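# Swap empty shelf bin for the bin holding parts

## Task

An open bin sitting on the table has parts in it, and it should take the shelf spot now used by an empty open bin. Lift the empty bin off the shelf and stand it upright on the table. Slide the parts bin into the freed spot with its open front toward the outside and all its parts still inside; the board above the spot is low, so tilting the bin on the way in may be needed. The bin must go fully in, past the lip at the shelf's front edge, and parts in the other bins must stay in their own bins. Finish by releasing the bin and pulling the grippers away. The result only counts if everything stays put without the robot holding it.

## Robot and tools

ROBOT. Two Franka FR3 arms, left_arm and right_arm, each ending in a Robotiq 140 two-finger gripper. Base poses in the scene frame: left_arm at (-0.022, +0.410, 0) with quat_wxyz (+0.995, 0, 0, +0.103); right_arm at (+0.029, -0.283, 0) with quat_wxyz (+1.000, 0, 0, -0.024). Joint ranges (rad), base to hand: waist -2.744..2.744, shoulder -1.784..1.784, upper arm roll -2.901..2.901, elbow -3.042..-0.152, forearm roll -2.807..2.807, wrist pitch 0.544..4.517, wrist roll -3.016..3.016. Elbows cannot fully straighten.

FRAME. One shared scene frame: origin on the table surface midway between the arms, +z up, +x pointing out across the table, left_arm on the +y side. The names left/right are arm labels, not image sides. In a gripper's own frame the fingers extend along +z and close along y. end_effector_position is the point between the pads when shut; closed fingertips stick out about 33 mm past it, open ones about 9 mm. Closing pushes the tips roughly 24 mm farther out, so keep that clearance above surfaces.

THE ROW. Every motion command is one row of 20 plain numbers covering both arms, even if one arm idles: left x, y, z (metres), qw, qx, qy, qz, then left gripper position, force_limit, speed; then the same ten for the right arm. x,y,z and the quaternion (w first) are an absolute target pose for that gripper's end_effector_position and orientation in the scene frame, not an offset. The last three numbers of each half lie in [-1, 1]. position: +1 fully open (140 mm), about -0.8 pads touching, -1 squeeze until blocked. force_limit: roughly 14 N at -1, 60 N at 0, 107 N at +1. speed: pad gap rate about 30 mm/s at -1, 140 at 0, 250 at +1. A call is refused if any target lies over 0.6 m from that arm's last reported position along any gripper axis. Each control step the command is clipped to 70 mm and 16 degrees from the measured pose; inverse kinematics favours position over orientation. To hold an arm still, repeat its last reported pose and its gripper triple every time (a 0 is a real command). To keep an orientation fixed, resend the same quaternion rather than the drifted reported one.

TOOLS.
execute_actions: {"actions": [...], "pictures": bool}. The list holds at most one item. Empty list: just report state. {"rows": [[20 numbers], ...], "steps": n}: up to 15 rows and up to 15 steps of 1/30 s (default 15); one row per step, the final row reused for leftover steps. {"steps": n} alone: a wait of up to 300 steps counted from the previous result, including your reply time. After an action each arm only continues to its last clipped pose, so a far target may need several calls.
move: {"target": [20 numbers], "speed": v}. Straight-line travel of each gripper toward its absolute pose; v in m/s from 0.002 to 0.5 (default 0.25), rotation capped at 2v rad/s. Paths finish together, lasting 0.5 to 10 s; longer ones are cut at 10 s. It does not avoid obstacles or the other arm, may lag, stray or overshoot speed near full reach, and sends the gripper numbers at the start. Faster moves and targets set deeper past a contact hit harder.
wait: {"seconds": 0..10}, sends nothing new.
zoom_image: {"camera": "cam_high"|"cam_left_wrist"|"cam_right_wrist", "region": [x0, y0, x1, y1]} in pixels from the top-left, at most 504x504. Images: cam_high 896x504 (fixed pinhole), wrist cameras 616x616 fisheye; calibration matrices are supplied and may be a few degrees/millimetres off.
read_manual: returns URDF licence texts only.
finished_scene: {"scene": current number}; ends the scene irreversibly and grades it.

RESULTS. The state line gives each gripper's position and quat_wxyz (reported hand position can be off at long reach). object_status: 0 moving, 1 blocked while opening, 2 blocked while closing (a grip), 3 reached target or pads met. Confirm a grip by seeing 2. position_measured is in counts: 3 open, 230 shut. To squeeze harder while gripping, raise force_limit and nudge position (e.g. -1 to -0.98). HELD marks steps where a clearance check withheld your row; a "pose unreachable" line names the arm affected. A "Hand target" line shows where each arm is now being driven. A move adds a "move:" line: done, off_target, moving, held or fault, plus limits such as paced (target clipped) or held (steps blocked; the arm may then spurt fast), and distances to target.

FAULTS AND CARE. Load limits (N m): waist 20, shoulder 20, upper arm roll 18, elbow 18, forearm roll 12, wrist pitch 12, wrist roll 12, held weight included; hitting one freezes that arm 10 s and drops the rest of the call. Holding loads heats motors: MOTOR HOT warns, OVER-TEMPERATURE FAULT brakes the arm until cool. The simulation keeps running while you reply. Random tugs on held items or nudges to loose objects can occur. Never let the arms collide or press each other, never knock anything off the table, and avoid drops, slips, slams and forceful shoving; approach contacts slowly.

Each tool is called after ">>>" as name(argument=value, ...) on one line, values as JSON.

## Session

>>> execute_actions(actions=[])

Scene clock: 0.00 s of 8100.00 s.
left_arm: end_effector_position=(+0.5718, +0.6249, +0.3378) position_measured=3 object_status=3 end_effector_quat_wxyz=(-0.170, +0.738, -0.652, +0.037) | right_arm: end_effector_position=(+0.5741, -0.2927, +0.4110) position_measured=3 object_status=3 end_effector_quat_wxyz=(+0.001, +0.920, -0.391, -0.010)
Joint positions: left_arm=[ 0.102 -0.089 -0.005 -1.989  0.14   2.228  0.113] | right_arm=[ 0.009 -0.011  0.017 -1.585  0.006  1.554 -0.79 ]
Joint velocities: left_arm=[ 0.002 -0.001  0.     0.     0.001  0.002 -0.   ] | right_arm=[-0.    -0.001 -0.     0.    -0.    -0.    -0.001]
Hand target (left_arm): +0.572, +0.625, +0.338; -0.170, +0.738, -0.652, +0.037
Hand target (right_arm): +0.574, -0.293, +0.411; +0.001, +0.920, -0.391, -0.010

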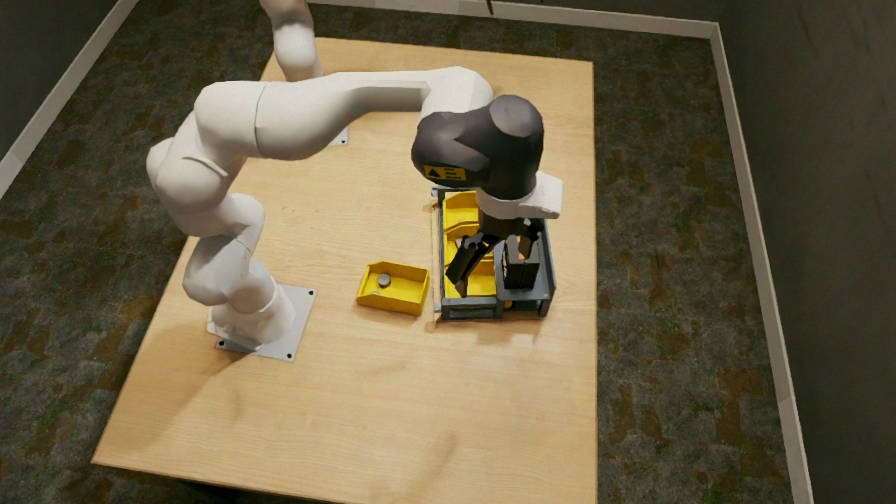

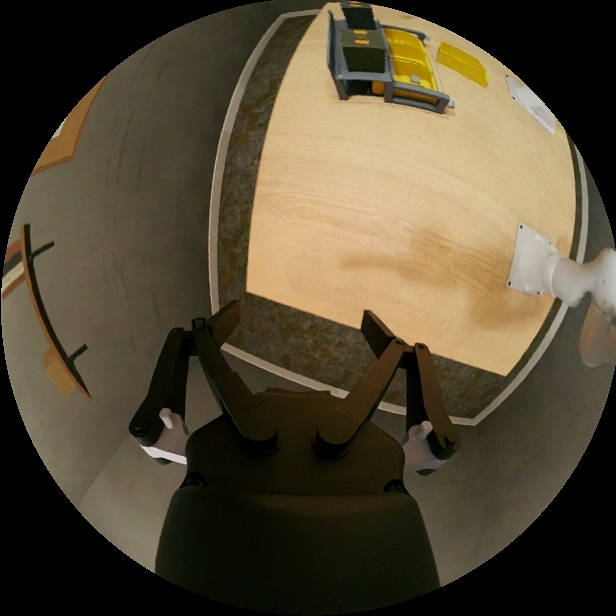

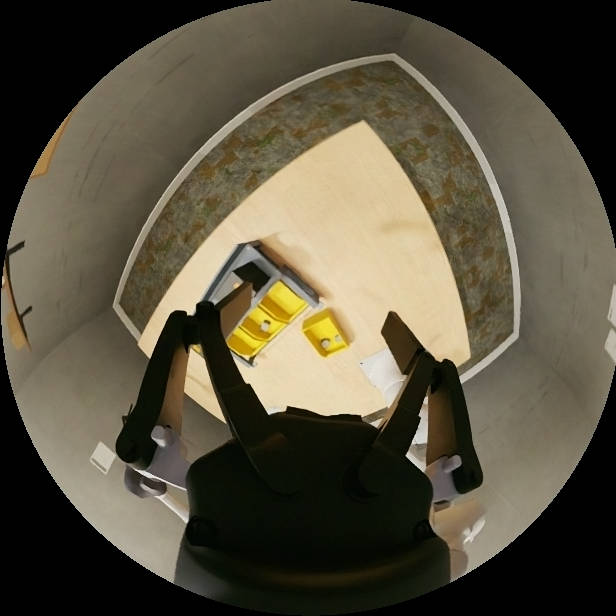

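>>> move(target=[0.5718,0.6249,0.3378,-0.17,0.738,-0.652,0.037,1,0,0,0.3,-0.5,0.4,0,0.92,-0.391,0,1,0,0])

>>> zoom_image(camera="cam_high", region=[330,140,610,340])

Scene clock: 2.63 s of 8100.00 s.
left_arm: end_effector_position=(+0.5718, +0.6249, +0.3378) position_measured=3 object_status=3 end_effector_quat_wxyz=(-0.170, +0.738, -0.652, +0.037) | right_arm: end_effector_position=(+0.3092, -0.5031, +0.3998) position_measured=3 object_status=3 end_effector_quat_wxyz=(-0.001, +0.918, -0.397, +0.004)
Joint positions: left_arm=[ 0.102 -0.089 -0.005 -1.989  0.14   2.228  0.113] | right_arm=[-0.098 -0.682 -0.353 -2.195 -0.217  1.552 -1.184]
Joint velocities: left_arm=[ 0.     0.    -0.     0.001 -0.001 -0.     0.002] | right_arm=[ 0.    -0.001 -0.002  0.001 -0.003 -0.003 -0.026]
Hand target (left_arm): +0.572, +0.625, +0.338; -0.170, +0.738, -0.652, +0.037
Hand target (right_arm): +0.307, -0.503, +0.399; -0.000, +0.920, -0.391, +0.002
Off the commanded pose (left_arm): 0.000 m, 0 deg.
Off the commanded pose (right_arm): 0.010 m, 1 deg.
move: off_target (right_arm)
camera_calibration (this result's frames):
cam_left_wrist: T_world_to_cam=[[-0.94069, -0.193071, -0.278974, 0.739745], [-0.308796, 0.827843, 0.468317, -0.493253], [0.140528, 0.526687, -0.838363, 0.0593017], [0, 0, 0, 1]] pos_world=[0.535222, 0.519926, 0.487085]
cam_right_wrist: T_world_to_cam=[[-0.561811, -0.824403, -0.0687576, -0.20239], [-0.770382, 0.491082, 0.406633, 0.326202], [-0.301464, 0.281421, -0.911001, 0.769536], [0, 0, 0, 1]] pos_world=[0.369583, -0.543607, 0.554488]

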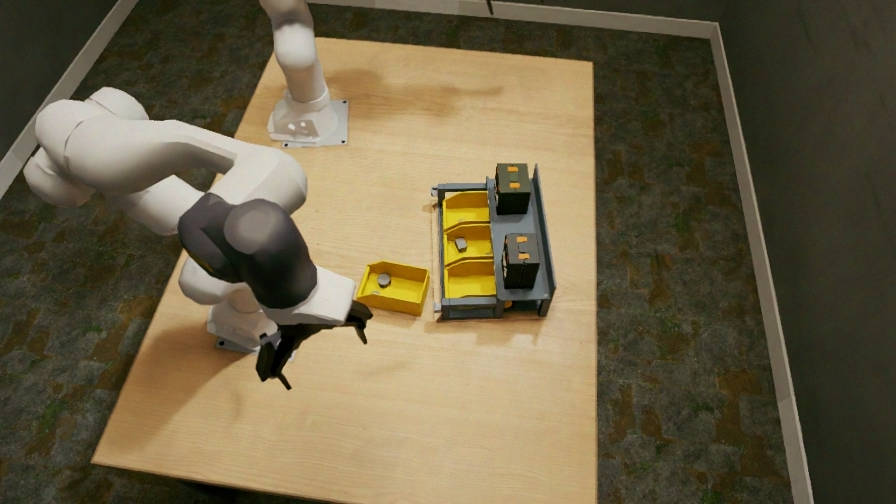

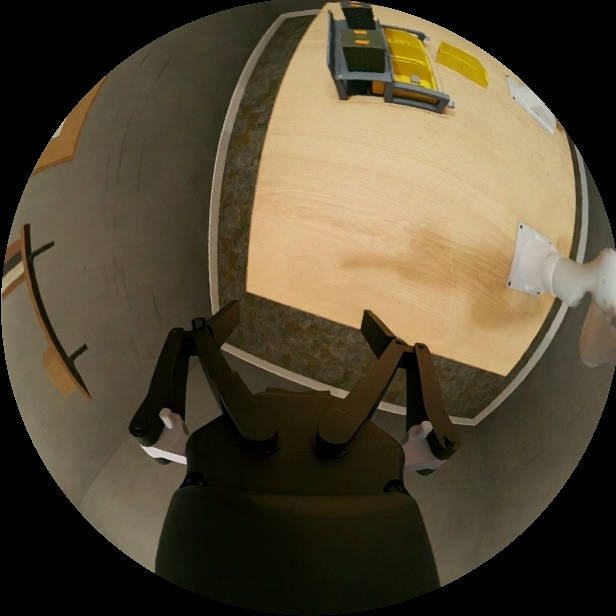

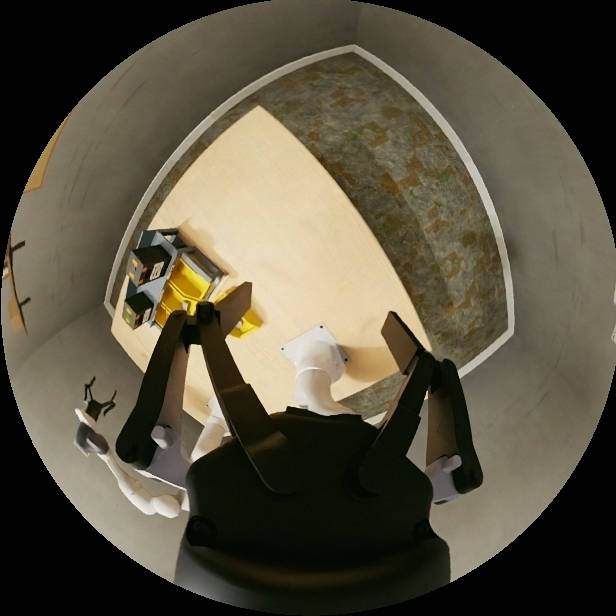

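Region (330, 140, 610, 340) of cam_high's 896x504 image, scaled by 1.800, with more detail than that image has; it fills the top 360 rows of this view, and the rest is white.

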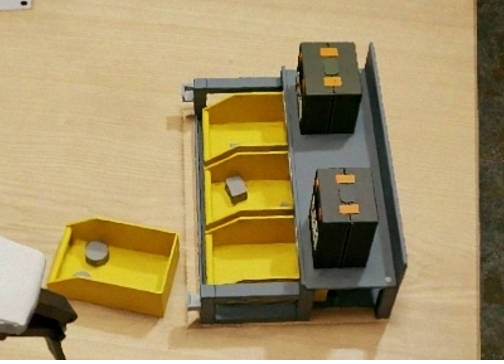

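>>> move(target=[0.5718,0.6249,0.3378,-0.17,0.738,-0.652,0.037,1,0,0,0.45,-0.19,0.25,0,0.707,-0.707,0,0,0,0])

>>> zoom_image(camera="cam_right_wrist", region=[150,100,470,420])

Scene clock: 8.07 s of 8100.00 s.
left_arm: end_effector_position=(+0.5718, +0.6249, +0.3378) position_measured=3 object_status=3 end_effector_quat_wxyz=(-0.170, +0.738, -0.652, +0.037) | right_arm: end_effector_position=(+0.4381, -0.1956, +0.2449) position_measured=129 object_status=3 end_effector_quat_wxyz=(+0.010, +0.710, -0.705, +0.000)
Joint positions: left_arm=[ 0.102 -0.089 -0.005 -1.989  0.14   2.228  0.113] | right_arm=[-0.394 -0.487  0.591 -2.408  0.272  1.966 -0.025]
Joint velocities: left_arm=[-0.    -0.     0.     0.001  0.001 -0.001 -0.001] | right_arm=[-0.002 -0.001  0.002 -0.     0.001 -0.     0.029]
Hand target (left_arm): +0.572, +0.625, +0.338; -0.170, +0.738, -0.652, +0.037
Hand target (right_arm): +0.440, -0.195, +0.246; +0.007, +0.705, -0.710, +0.002
Off the commanded pose (left_arm): 0.000 m, 0 deg.
Off the commanded pose (right_arm): 0.014 m, 1 deg.
move: off_target (right_arm)
camera_calibration (this result's frames):
cam_left_wrist: T_world_to_cam=[[-0.940689, -0.193071, -0.278974, 0.739745], [-0.308796, 0.827843, 0.468317, -0.493253], [0.140528, 0.526687, -0.838363, 0.0593017], [0, 0, 0, 1]] pos_world=[0.535222, 0.519926, 0.487085]
cam_right_wrist: T_world_to_cam=[[-0.973261, -0.224429, -0.0489421, 0.40569], [-0.224843, 0.887195, 0.402903, 0.176855], [-0.0470018, 0.403134, -0.913933, 0.493865], [0, 0, 0, 1]] pos_world=[0.457819, -0.26495, 0.39996]

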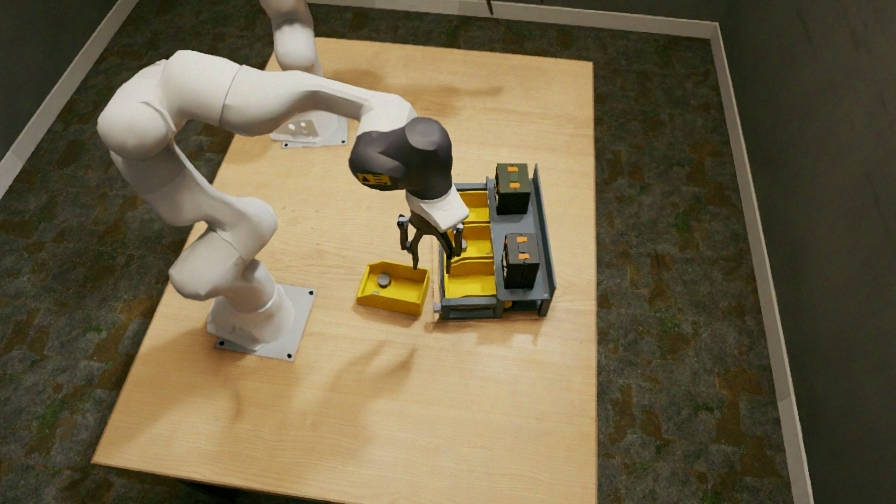

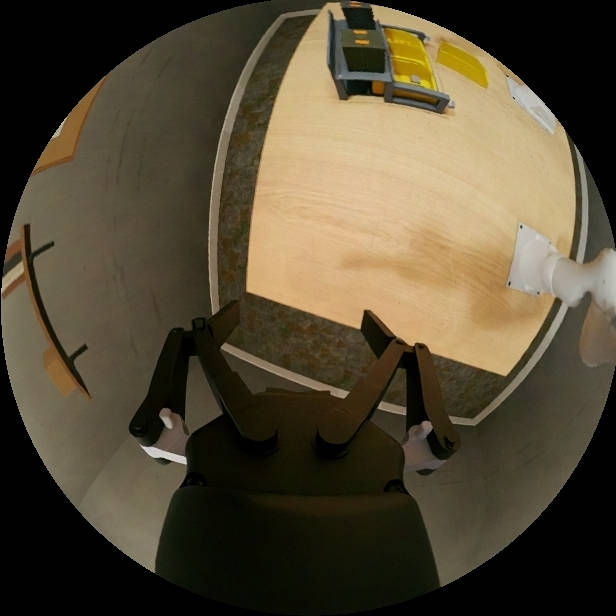

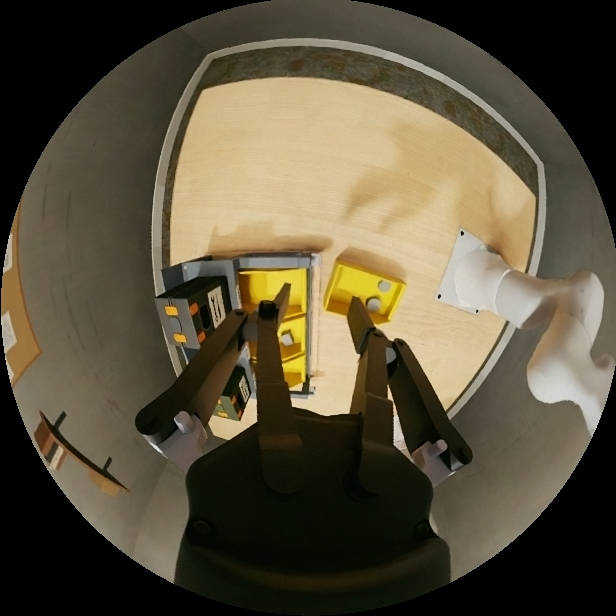

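Region (150, 100, 470, 420) of cam_right_wrist's 616x616 image, scaled by 1.575, with more detail than that image has.

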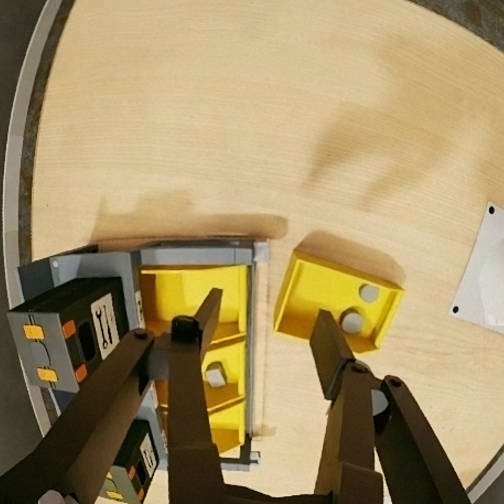

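>>> move(target=[0.5718,0.6249,0.3378,-0.17,0.738,-0.652,0.037,1,0,0,0.46,-0.18,0.13,0,0.76,-0.649,0,-0.3,0,0])

>>> zoom_image(camera="cam_right_wrist", region=[200,200,440,400])

>>> zoom_image(camera="cam_high", region=[350,200,550,340])

Scene clock: 11.40 s of 8100.00 s.
left_arm: end_effector_position=(+0.5718, +0.6249, +0.3378) position_measured=3 object_status=3 end_effector_quat_wxyz=(-0.170, +0.738, -0.652, +0.037) | right_arm: end_effector_position=(+0.4571, -0.1804, +0.1316) position_measured=167 object_status=3 end_effector_quat_wxyz=(+0.001, +0.759, -0.651, -0.001)
Joint positions: left_arm=[ 0.102 -0.089 -0.005 -1.989  0.14   2.228  0.113] | right_arm=[-0.402 -0.248  0.687 -2.531  0.216  2.323 -0.08 ]
Joint velocities: left_arm=[ 0.    -0.001 -0.002 -0.     0.001  0.    -0.001] | right_arm=[ 0.001  0.001  0.    -0.    -0.003  0.013 -0.004]
Hand target (left_arm): +0.572, +0.625, +0.338; -0.170, +0.738, -0.652, +0.037
Hand target (right_arm): +0.459, -0.181, +0.131; -0.000, +0.761, -0.649, +0.001
Off the commanded pose (left_arm): 0.000 m, 0 deg.
Off the commanded pose (right_arm): 0.003 m, 0 deg.
move: done
camera_calibration (this result's frames):
cam_left_wrist: T_world_to_cam=[[-0.94069, -0.193071, -0.278974, 0.739745], [-0.308796, 0.827843, 0.468317, -0.493253], [0.140528, 0.526687, -0.838363, 0.0593016], [0, 0, 0, 1]] pos_world=[0.535222, 0.519926, 0.487085]
cam_right_wrist: T_world_to_cam=[[-0.930338, -0.361449, -0.0618508, 0.379338], [-0.353474, 0.839031, 0.413623, 0.262028], [-0.0976089, 0.406672, -0.908345, 0.408052], [0, 0, 0, 1]] pos_world=[0.485362, -0.248682, 0.285734]

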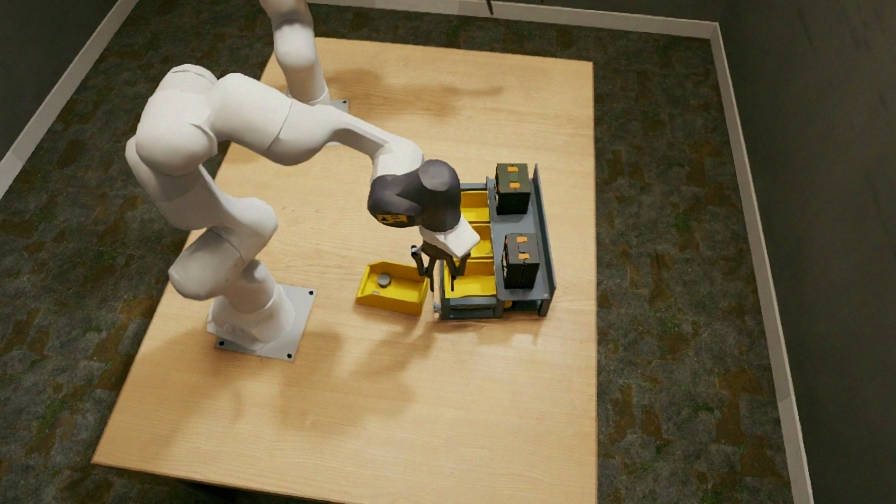

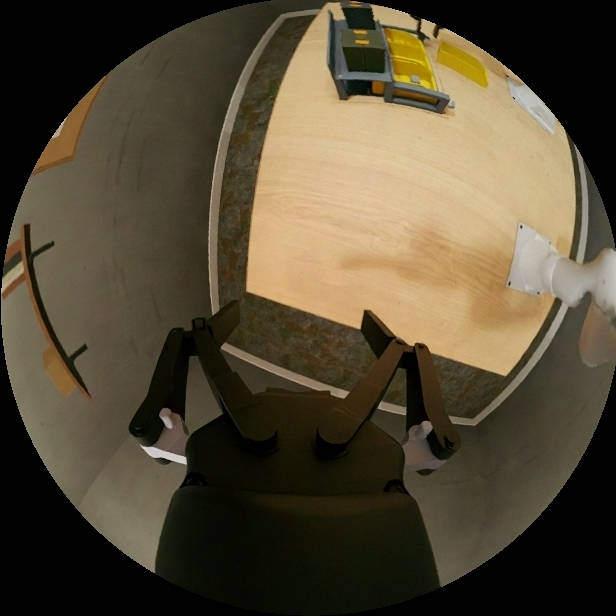

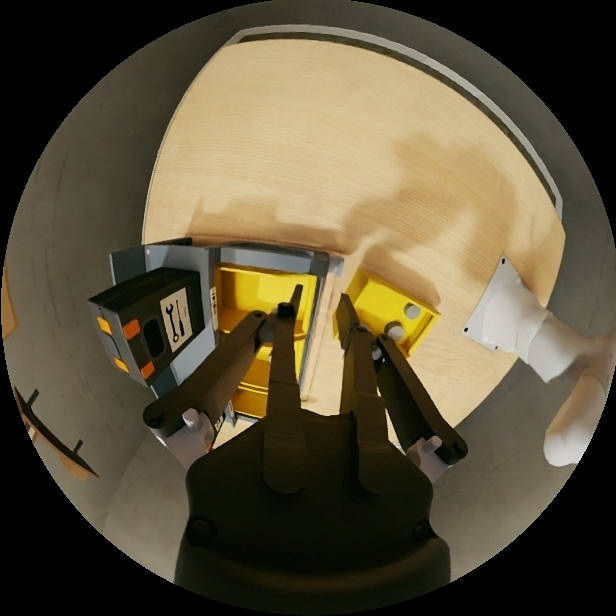

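Region (200, 200, 440, 400) of cam_right_wrist's 616x616 image, scaled by 2.100, with more detail than that image has.

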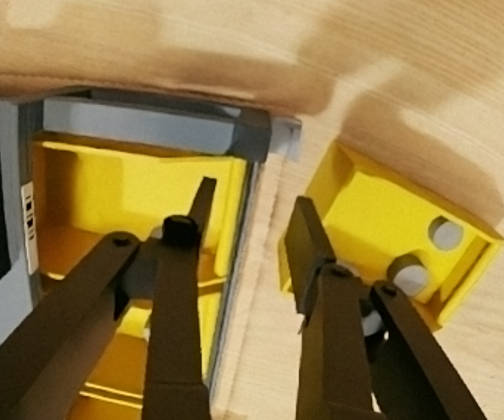

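Region (350, 200, 550, 340) of cam_high's 896x504 image, scaled by 2.520, with more detail than that image has; it fills the top 353 rows of this view, and the rest is white.

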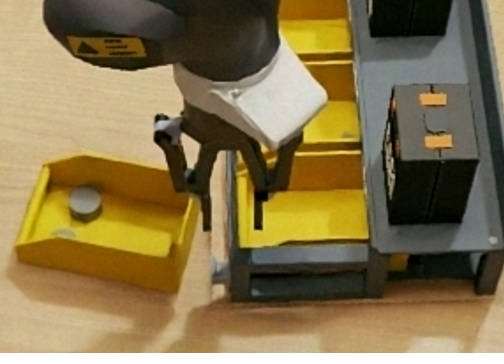

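>>> move(target=[0.5718,0.6249,0.3378,-0.17,0.738,-0.652,0.037,1,0,0,0.455,-0.18,0.088,0,0.76,-0.649,0,-0.55,0,0], speed=0.1)

>>> zoom_image(camera="cam_right_wrist", region=[200,200,440,400])

>>> zoom_image(camera="cam_high", region=[390,230,510,330])

Scene clock: 13.43 s of 8100.00 s.
left_arm: end_effector_position=(+0.5718, +0.6249, +0.3378) position_measured=3 object_status=3 end_effector_quat_wxyz=(-0.170, +0.738, -0.652, +0.037) | right_arm: end_effector_position=(+0.4536, -0.1800, +0.0892) position_measured=199 object_status=3 end_effector_quat_wxyz=(+0.001, +0.763, -0.647, -0.001)
Joint positions: left_arm=[ 0.102 -0.089 -0.005 -1.989  0.14   2.228  0.113] | right_arm=[-0.424 -0.153  0.722 -2.581  0.161  2.457 -0.046]
Joint velocities: left_arm=[ 0.001 -0.001 -0.001  0.002 -0.001 -0.     0.   ] | right_arm=[-0.001  0.002  0.    -0.    -0.004  0.011  0.016]
Hand target (left_arm): +0.572, +0.625, +0.338; -0.170, +0.738, -0.652, +0.037
Hand target (right_arm): +0.455, -0.180, +0.089; -0.000, +0.761, -0.649, +0.000
Off the commanded pose (left_arm): 0.000 m, 0 deg.
Off the commanded pose (right_arm): 0.002 m, 0 deg.
move: done
camera_calibration (this result's frames):
cam_left_wrist: T_world_to_cam=[[-0.940689, -0.193071, -0.278975, 0.739745], [-0.308796, 0.827843, 0.468317, -0.493253], [0.140528, 0.526687, -0.838363, 0.0593015], [0, 0, 0, 1]] pos_world=[0.535222, 0.519926, 0.487085]
cam_right_wrist: T_world_to_cam=[[-0.925769, -0.372931, -0.0622482, 0.369531], [-0.363938, 0.834332, 0.414052, 0.281854], [-0.102477, 0.40597, -0.908123, 0.371142], [0, 0, 0, 1]] pos_world=[0.482711, -0.248023, 0.243343]

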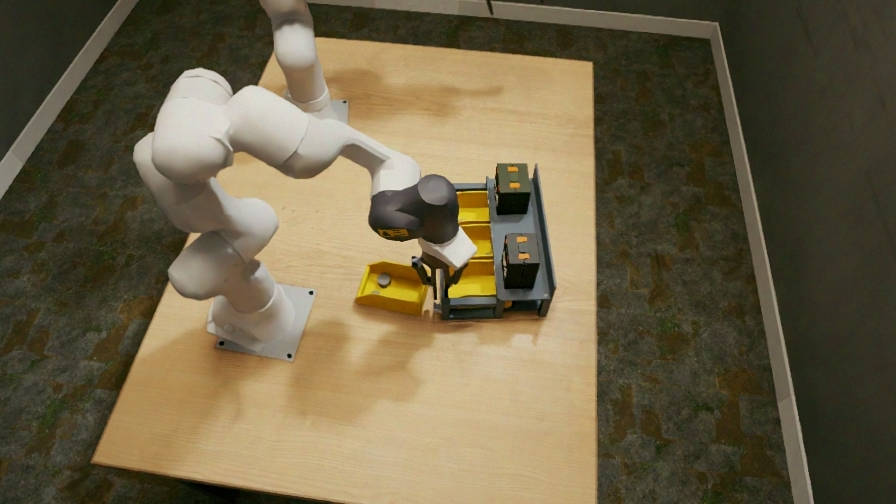

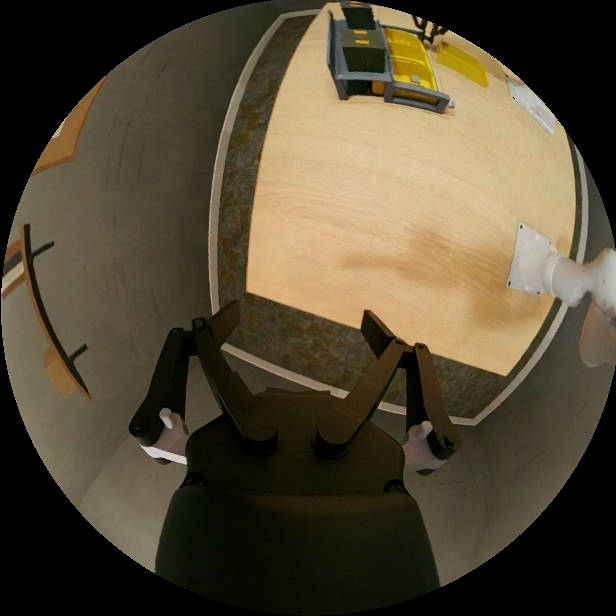

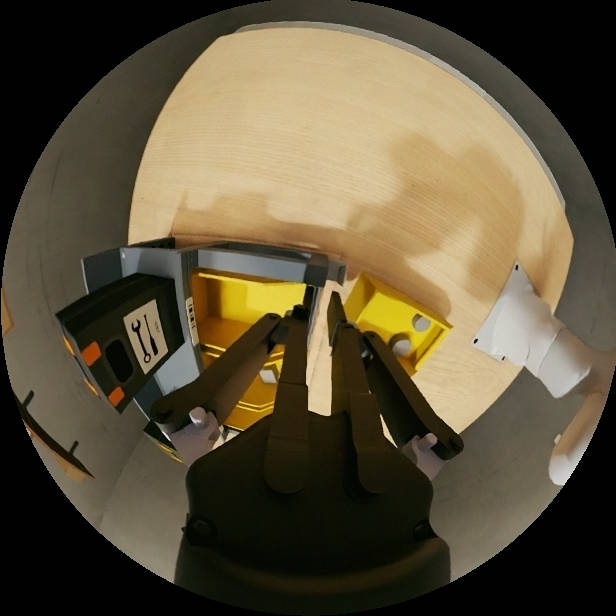

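Region (200, 200, 440, 400) of cam_right_wrist's 616x616 image, scaled by 2.100, with more detail than that image has.

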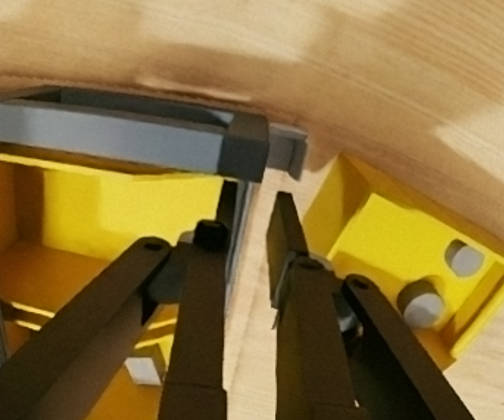

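Region (390, 230, 510, 330) of cam_high's 896x504 image, scaled by 4.200, with more detail than that image has.

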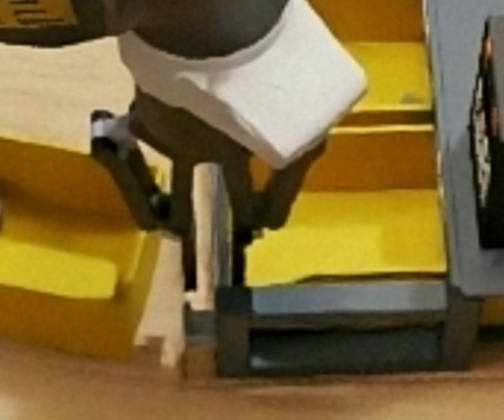

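>>> move(target=[0.5718,0.6249,0.3378,-0.17,0.738,-0.652,0.037,1,0,0,0.472,-0.165,0.10,0,0.76,-0.649,0,-0.5,0,0], speed=0.1)

>>> zoom_image(camera="cam_right_wrist", region=[250,240,400,380])

>>> zoom_image(camera="cam_high", region=[390,230,510,330])

Scene clock: 15.53 s of 8100.00 s.
left_arm: end_effector_position=(+0.5718, +0.6249, +0.3378) position_measured=3 object_status=3 end_effector_quat_wxyz=(-0.170, +0.738, -0.652, +0.037) | right_arm: end_effector_position=(+0.4733, -0.1637, +0.1010) position_measured=192 object_status=3 end_effector_quat_wxyz=(-0.003, +0.765, -0.644, +0.002)
Joint positions: left_arm=[ 0.102 -0.089 -0.005 -1.989  0.14   2.228  0.113] | right_arm=[-0.429 -0.115  0.744 -2.511  0.12   2.431  0.002]
Joint velocities: left_arm=[ 0.    -0.001  0.001 -0.    -0.001  0.    -0.   ] | right_arm=[-0.002  0.006  0.002  0.006 -0.014 -0.019  0.044]
Hand target (left_arm): +0.572, +0.625, +0.338; -0.170, +0.738, -0.652, +0.037
Hand target (right_arm): +0.472, -0.165, +0.100; -0.000, +0.761, -0.649, +0.000
Off the commanded pose (left_arm): 0.000 m, 0 deg.
Off the commanded pose (right_arm): 0.002 m, 1 deg.
move: done
camera_calibration (this result's frames):
cam_left_wrist: T_world_to_cam=[[-0.940689, -0.193071, -0.278975, 0.739745], [-0.308796, 0.827843, 0.468317, -0.493253], [0.140528, 0.526687, -0.838363, 0.0593015], [0, 0, 0, 1]] pos_world=[0.535222, 0.519926, 0.487085]
cam_right_wrist: T_world_to_cam=[[-0.922219, -0.379786, -0.0726268, 0.39283], [-0.374539, 0.830718, 0.41186, 0.275221], [-0.0960861, 0.407027, -0.908348, 0.374411], [0, 0, 0, 1]] pos_world=[0.501331, -0.231835, 0.255273]

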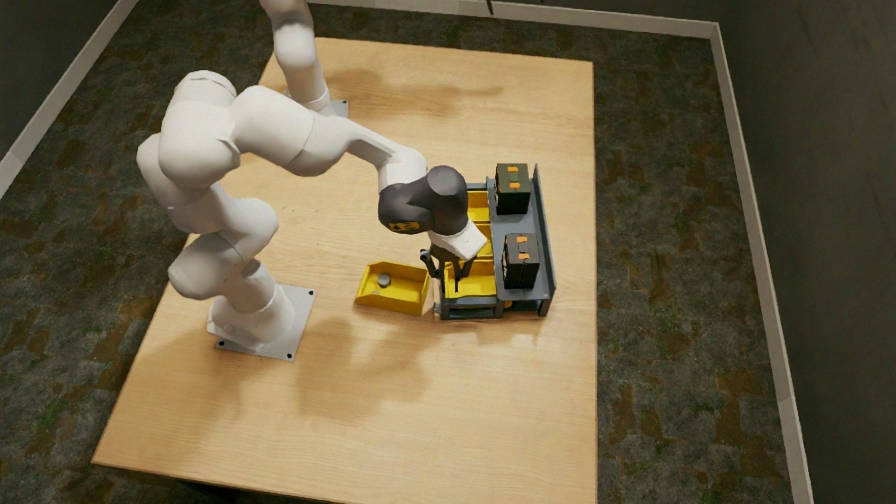

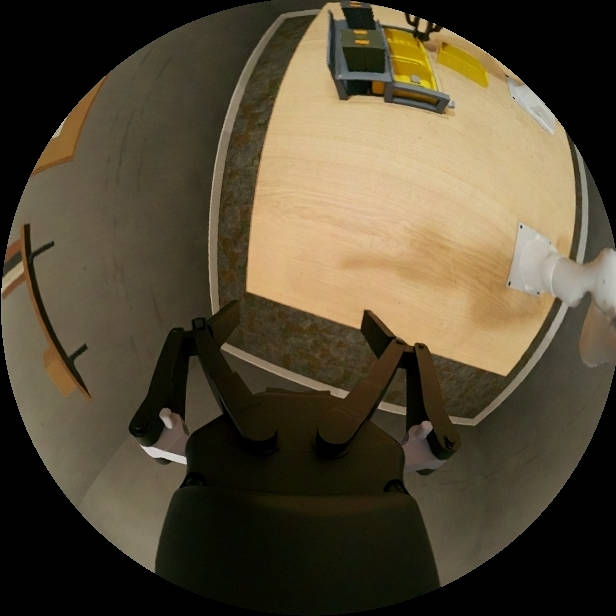

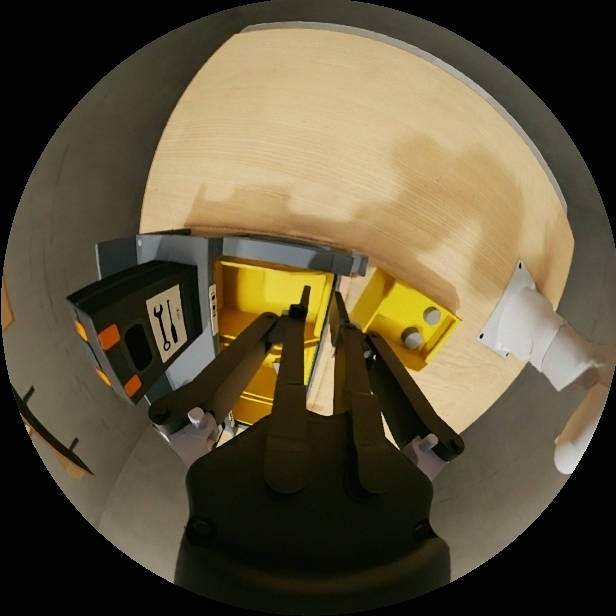

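Region (250, 240, 400, 380) of cam_right_wrist's 616x616 image, scaled by 3.360, with more detail than that image has; it fills the top 470 rows of this view, and the rest is white.

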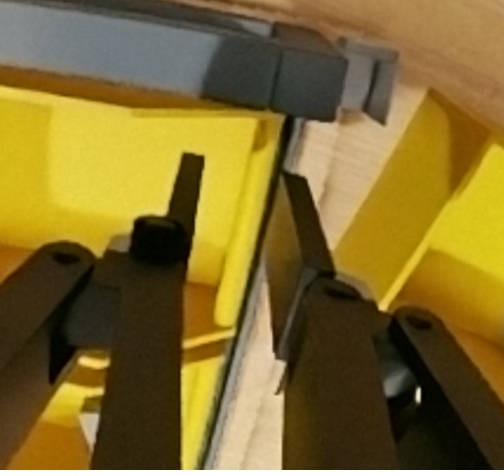

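Region (390, 230, 510, 330) of cam_high's 896x504 image, scaled by 4.200, with more detail than that image has.

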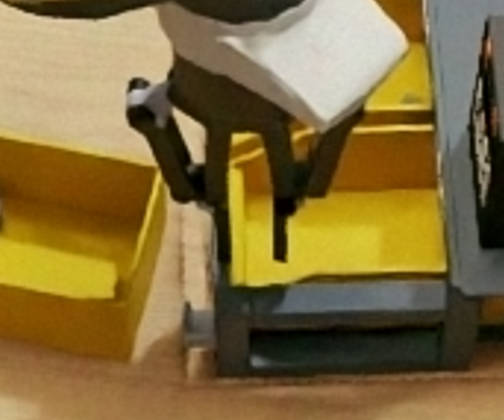

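>>> move(target=[0.5718,0.6249,0.3378,-0.17,0.738,-0.652,0.037,1,0,0,0.47,-0.185,0.078,0,0.76,-0.649,0,-0.5,0,0], speed=0.05)

>>> move(target=[0.5718,0.6249,0.3378,-0.17,0.738,-0.652,0.037,1,0,0,0.466,-0.185,0.078,0,0.76,-0.649,0,-1,0,-0.8], speed=0.05)

>>> zoom_image(camera="cam_right_wrist", region=[250,240,400,380])

>>> zoom_image(camera="cam_high", region=[390,230,510,330])

Scene clock: 18.13 s of 8100.00 s.
left_arm: end_effector_position=(+0.5718, +0.6249, +0.3378) position_measured=3 object_status=3 end_effector_quat_wxyz=(-0.170, +0.738, -0.652, +0.037) | right_arm: end_effector_position=(+0.4684, -0.1818, +0.0791) position_measured=192 object_status=3 end_effector_quat_wxyz=(+0.001, +0.760, -0.650, -0.003)
Joint positions: left_arm=[ 0.102 -0.089 -0.005 -1.989  0.14   2.228  0.113] | right_arm=[-0.451 -0.072  0.73  -2.542  0.083  2.482  0.008]
Joint velocities: left_arm=[-0.     0.     0.    -0.001 -0.    -0.    -0.003] | right_arm=[ 0.     0.004  0.    -0.001 -0.007  0.013 -0.004]
Hand target (left_arm): +0.572, +0.625, +0.338; -0.170, +0.738, -0.652, +0.037
Hand target (right_arm): +0.470, -0.185, +0.079; -0.000, +0.761, -0.649, -0.000
Off the commanded pose (left_arm): 0.000 m, 0 deg.
Off the commanded pose (right_arm): 0.004 m, 0 deg.
move: off_target (right_arm)
camera_calibration (this result's frames):
cam_left_wrist: T_world_to_cam=[[-0.940689, -0.193071, -0.278974, 0.739745], [-0.308796, 0.827843, 0.468317, -0.493253], [0.140528, 0.526687, -0.838363, 0.0593015], [0, 0, 0, 1]] pos_world=[0.535222, 0.519926, 0.487085]
cam_right_wrist: T_world_to_cam=[[-0.929215, -0.36453, -0.0606403, 0.384929], [-0.355491, 0.836957, 0.416087, 0.289266], [-0.100923, 0.408192, -0.9073, 0.363805], [0, 0, 0, 1]] pos_world=[0.49723, -0.250287, 0.233063]

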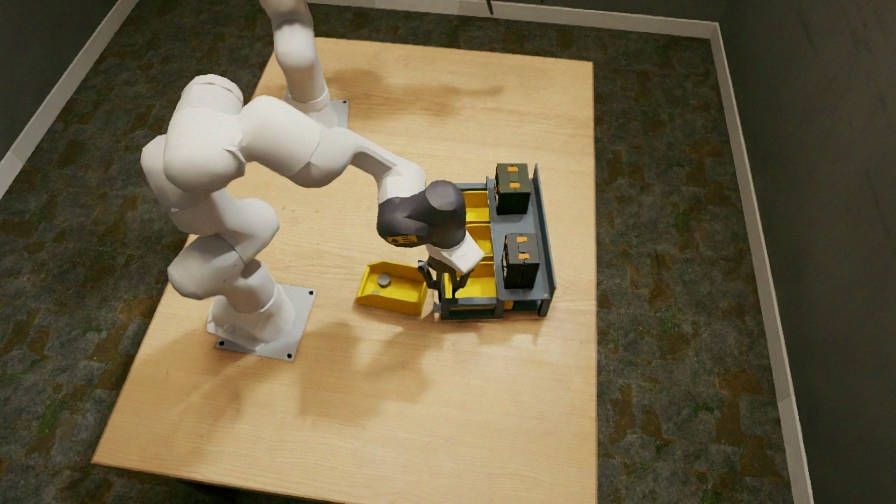

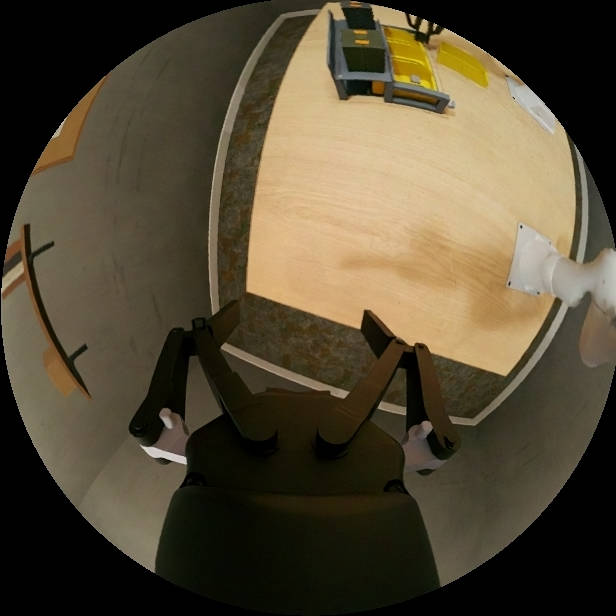

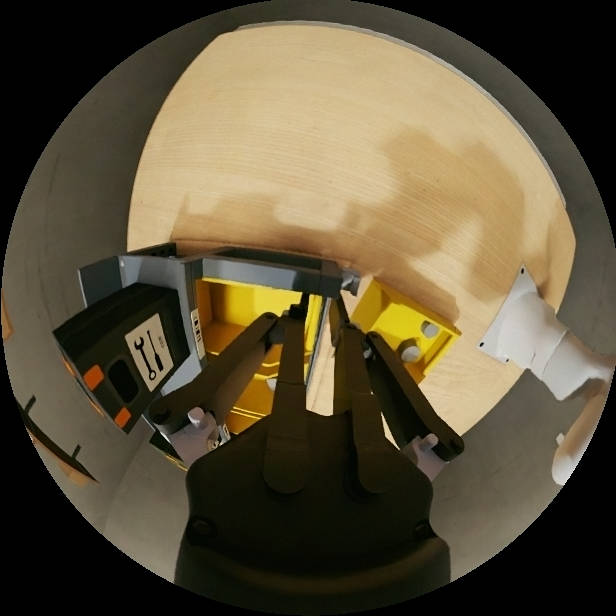

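Scene clock: 18.83 s of 8100.00 s.
left_arm: end_effector_position=(+0.5718, +0.6249, +0.3378) position_measured=3 object_status=3 end_effector_quat_wxyz=(-0.170, +0.738, -0.652, +0.037) | right_arm: end_effector_position=(+0.4648, -0.1845, +0.0772) position_measured=233 object_status=3 end_effector_quat_wxyz=(+0.002, +0.760, -0.650, -0.001)
Joint positions: left_arm=[ 0.102 -0.089 -0.005 -1.989  0.14   2.228  0.113] | right_arm=[-0.451 -0.08   0.729 -2.555  0.087  2.489  0.002]
Joint velocities: left_arm=[ 0.    -0.001  0.     0.001  0.    -0.     0.001] | right_arm=[ 0.    -0.001 -0.    -0.002  0.002  0.003 -0.006]
Hand target (left_arm): +0.572, +0.625, +0.338; -0.170, +0.738, -0.652, +0.037
Hand target (right_arm): +0.466, -0.185, +0.078; +0.000, +0.760, -0.649, -0.000
Off the commanded pose (left_arm): 0.000 m, 0 deg.
Off the commanded pose (right_arm): 0.002 m, 0 deg.
move: done
camera_calibration (this result's frames):
cam_left_wrist: T_world_to_cam=[[-0.940689, -0.193072, -0.278974, 0.739745], [-0.308796, 0.827843, 0.468317, -0.493253], [0.140528, 0.526687, -0.838363, 0.0593016], [0, 0, 0, 1]] pos_world=[0.535222, 0.519926, 0.487085]
cam_right_wrist: T_world_to_cam=[[-0.929072, -0.365078, -0.0595238, 0.380286], [-0.355845, 0.83819, 0.413293, 0.291618], [-0.100992, 0.405161, -0.90865, 0.362421], [0, 0, 0, 1]] pos_world=[0.493685, -0.252436, 0.231427]

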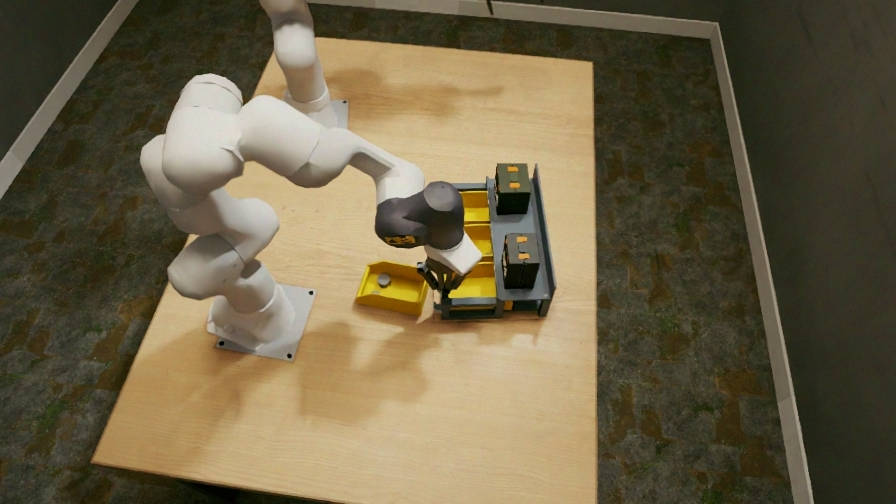

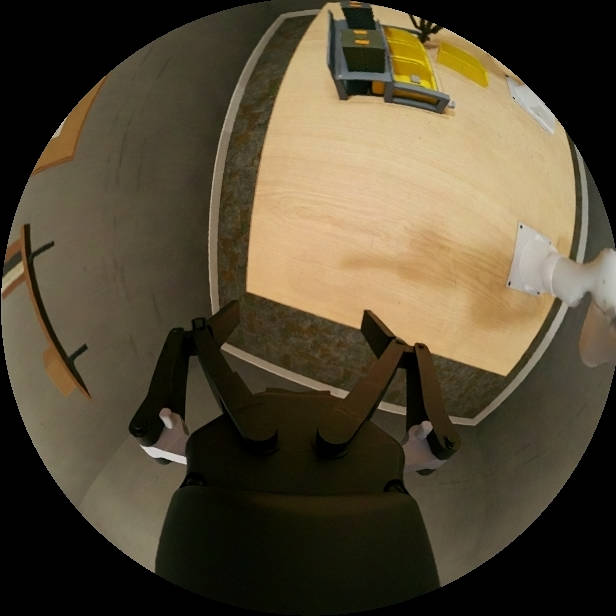

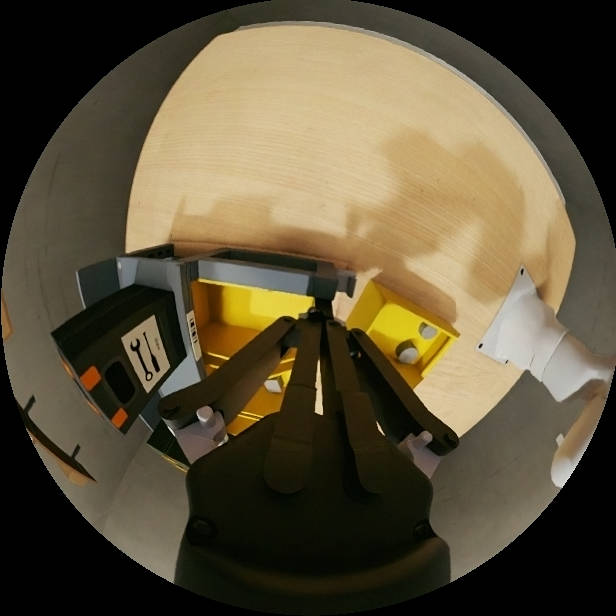

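Region (250, 240, 400, 380) of cam_right_wrist's 616x616 image, scaled by 3.360, with more detail than that image has; it fills the top 470 rows of this view, and the rest is white.

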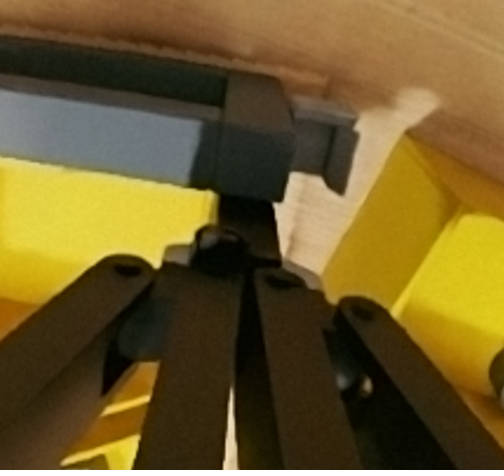

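Region (390, 230, 510, 330) of cam_high's 896x504 image, scaled by 4.200, with more detail than that image has.

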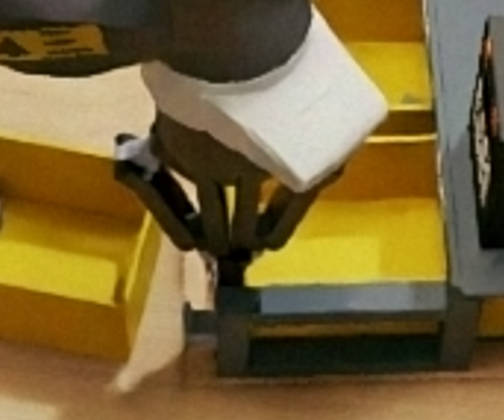

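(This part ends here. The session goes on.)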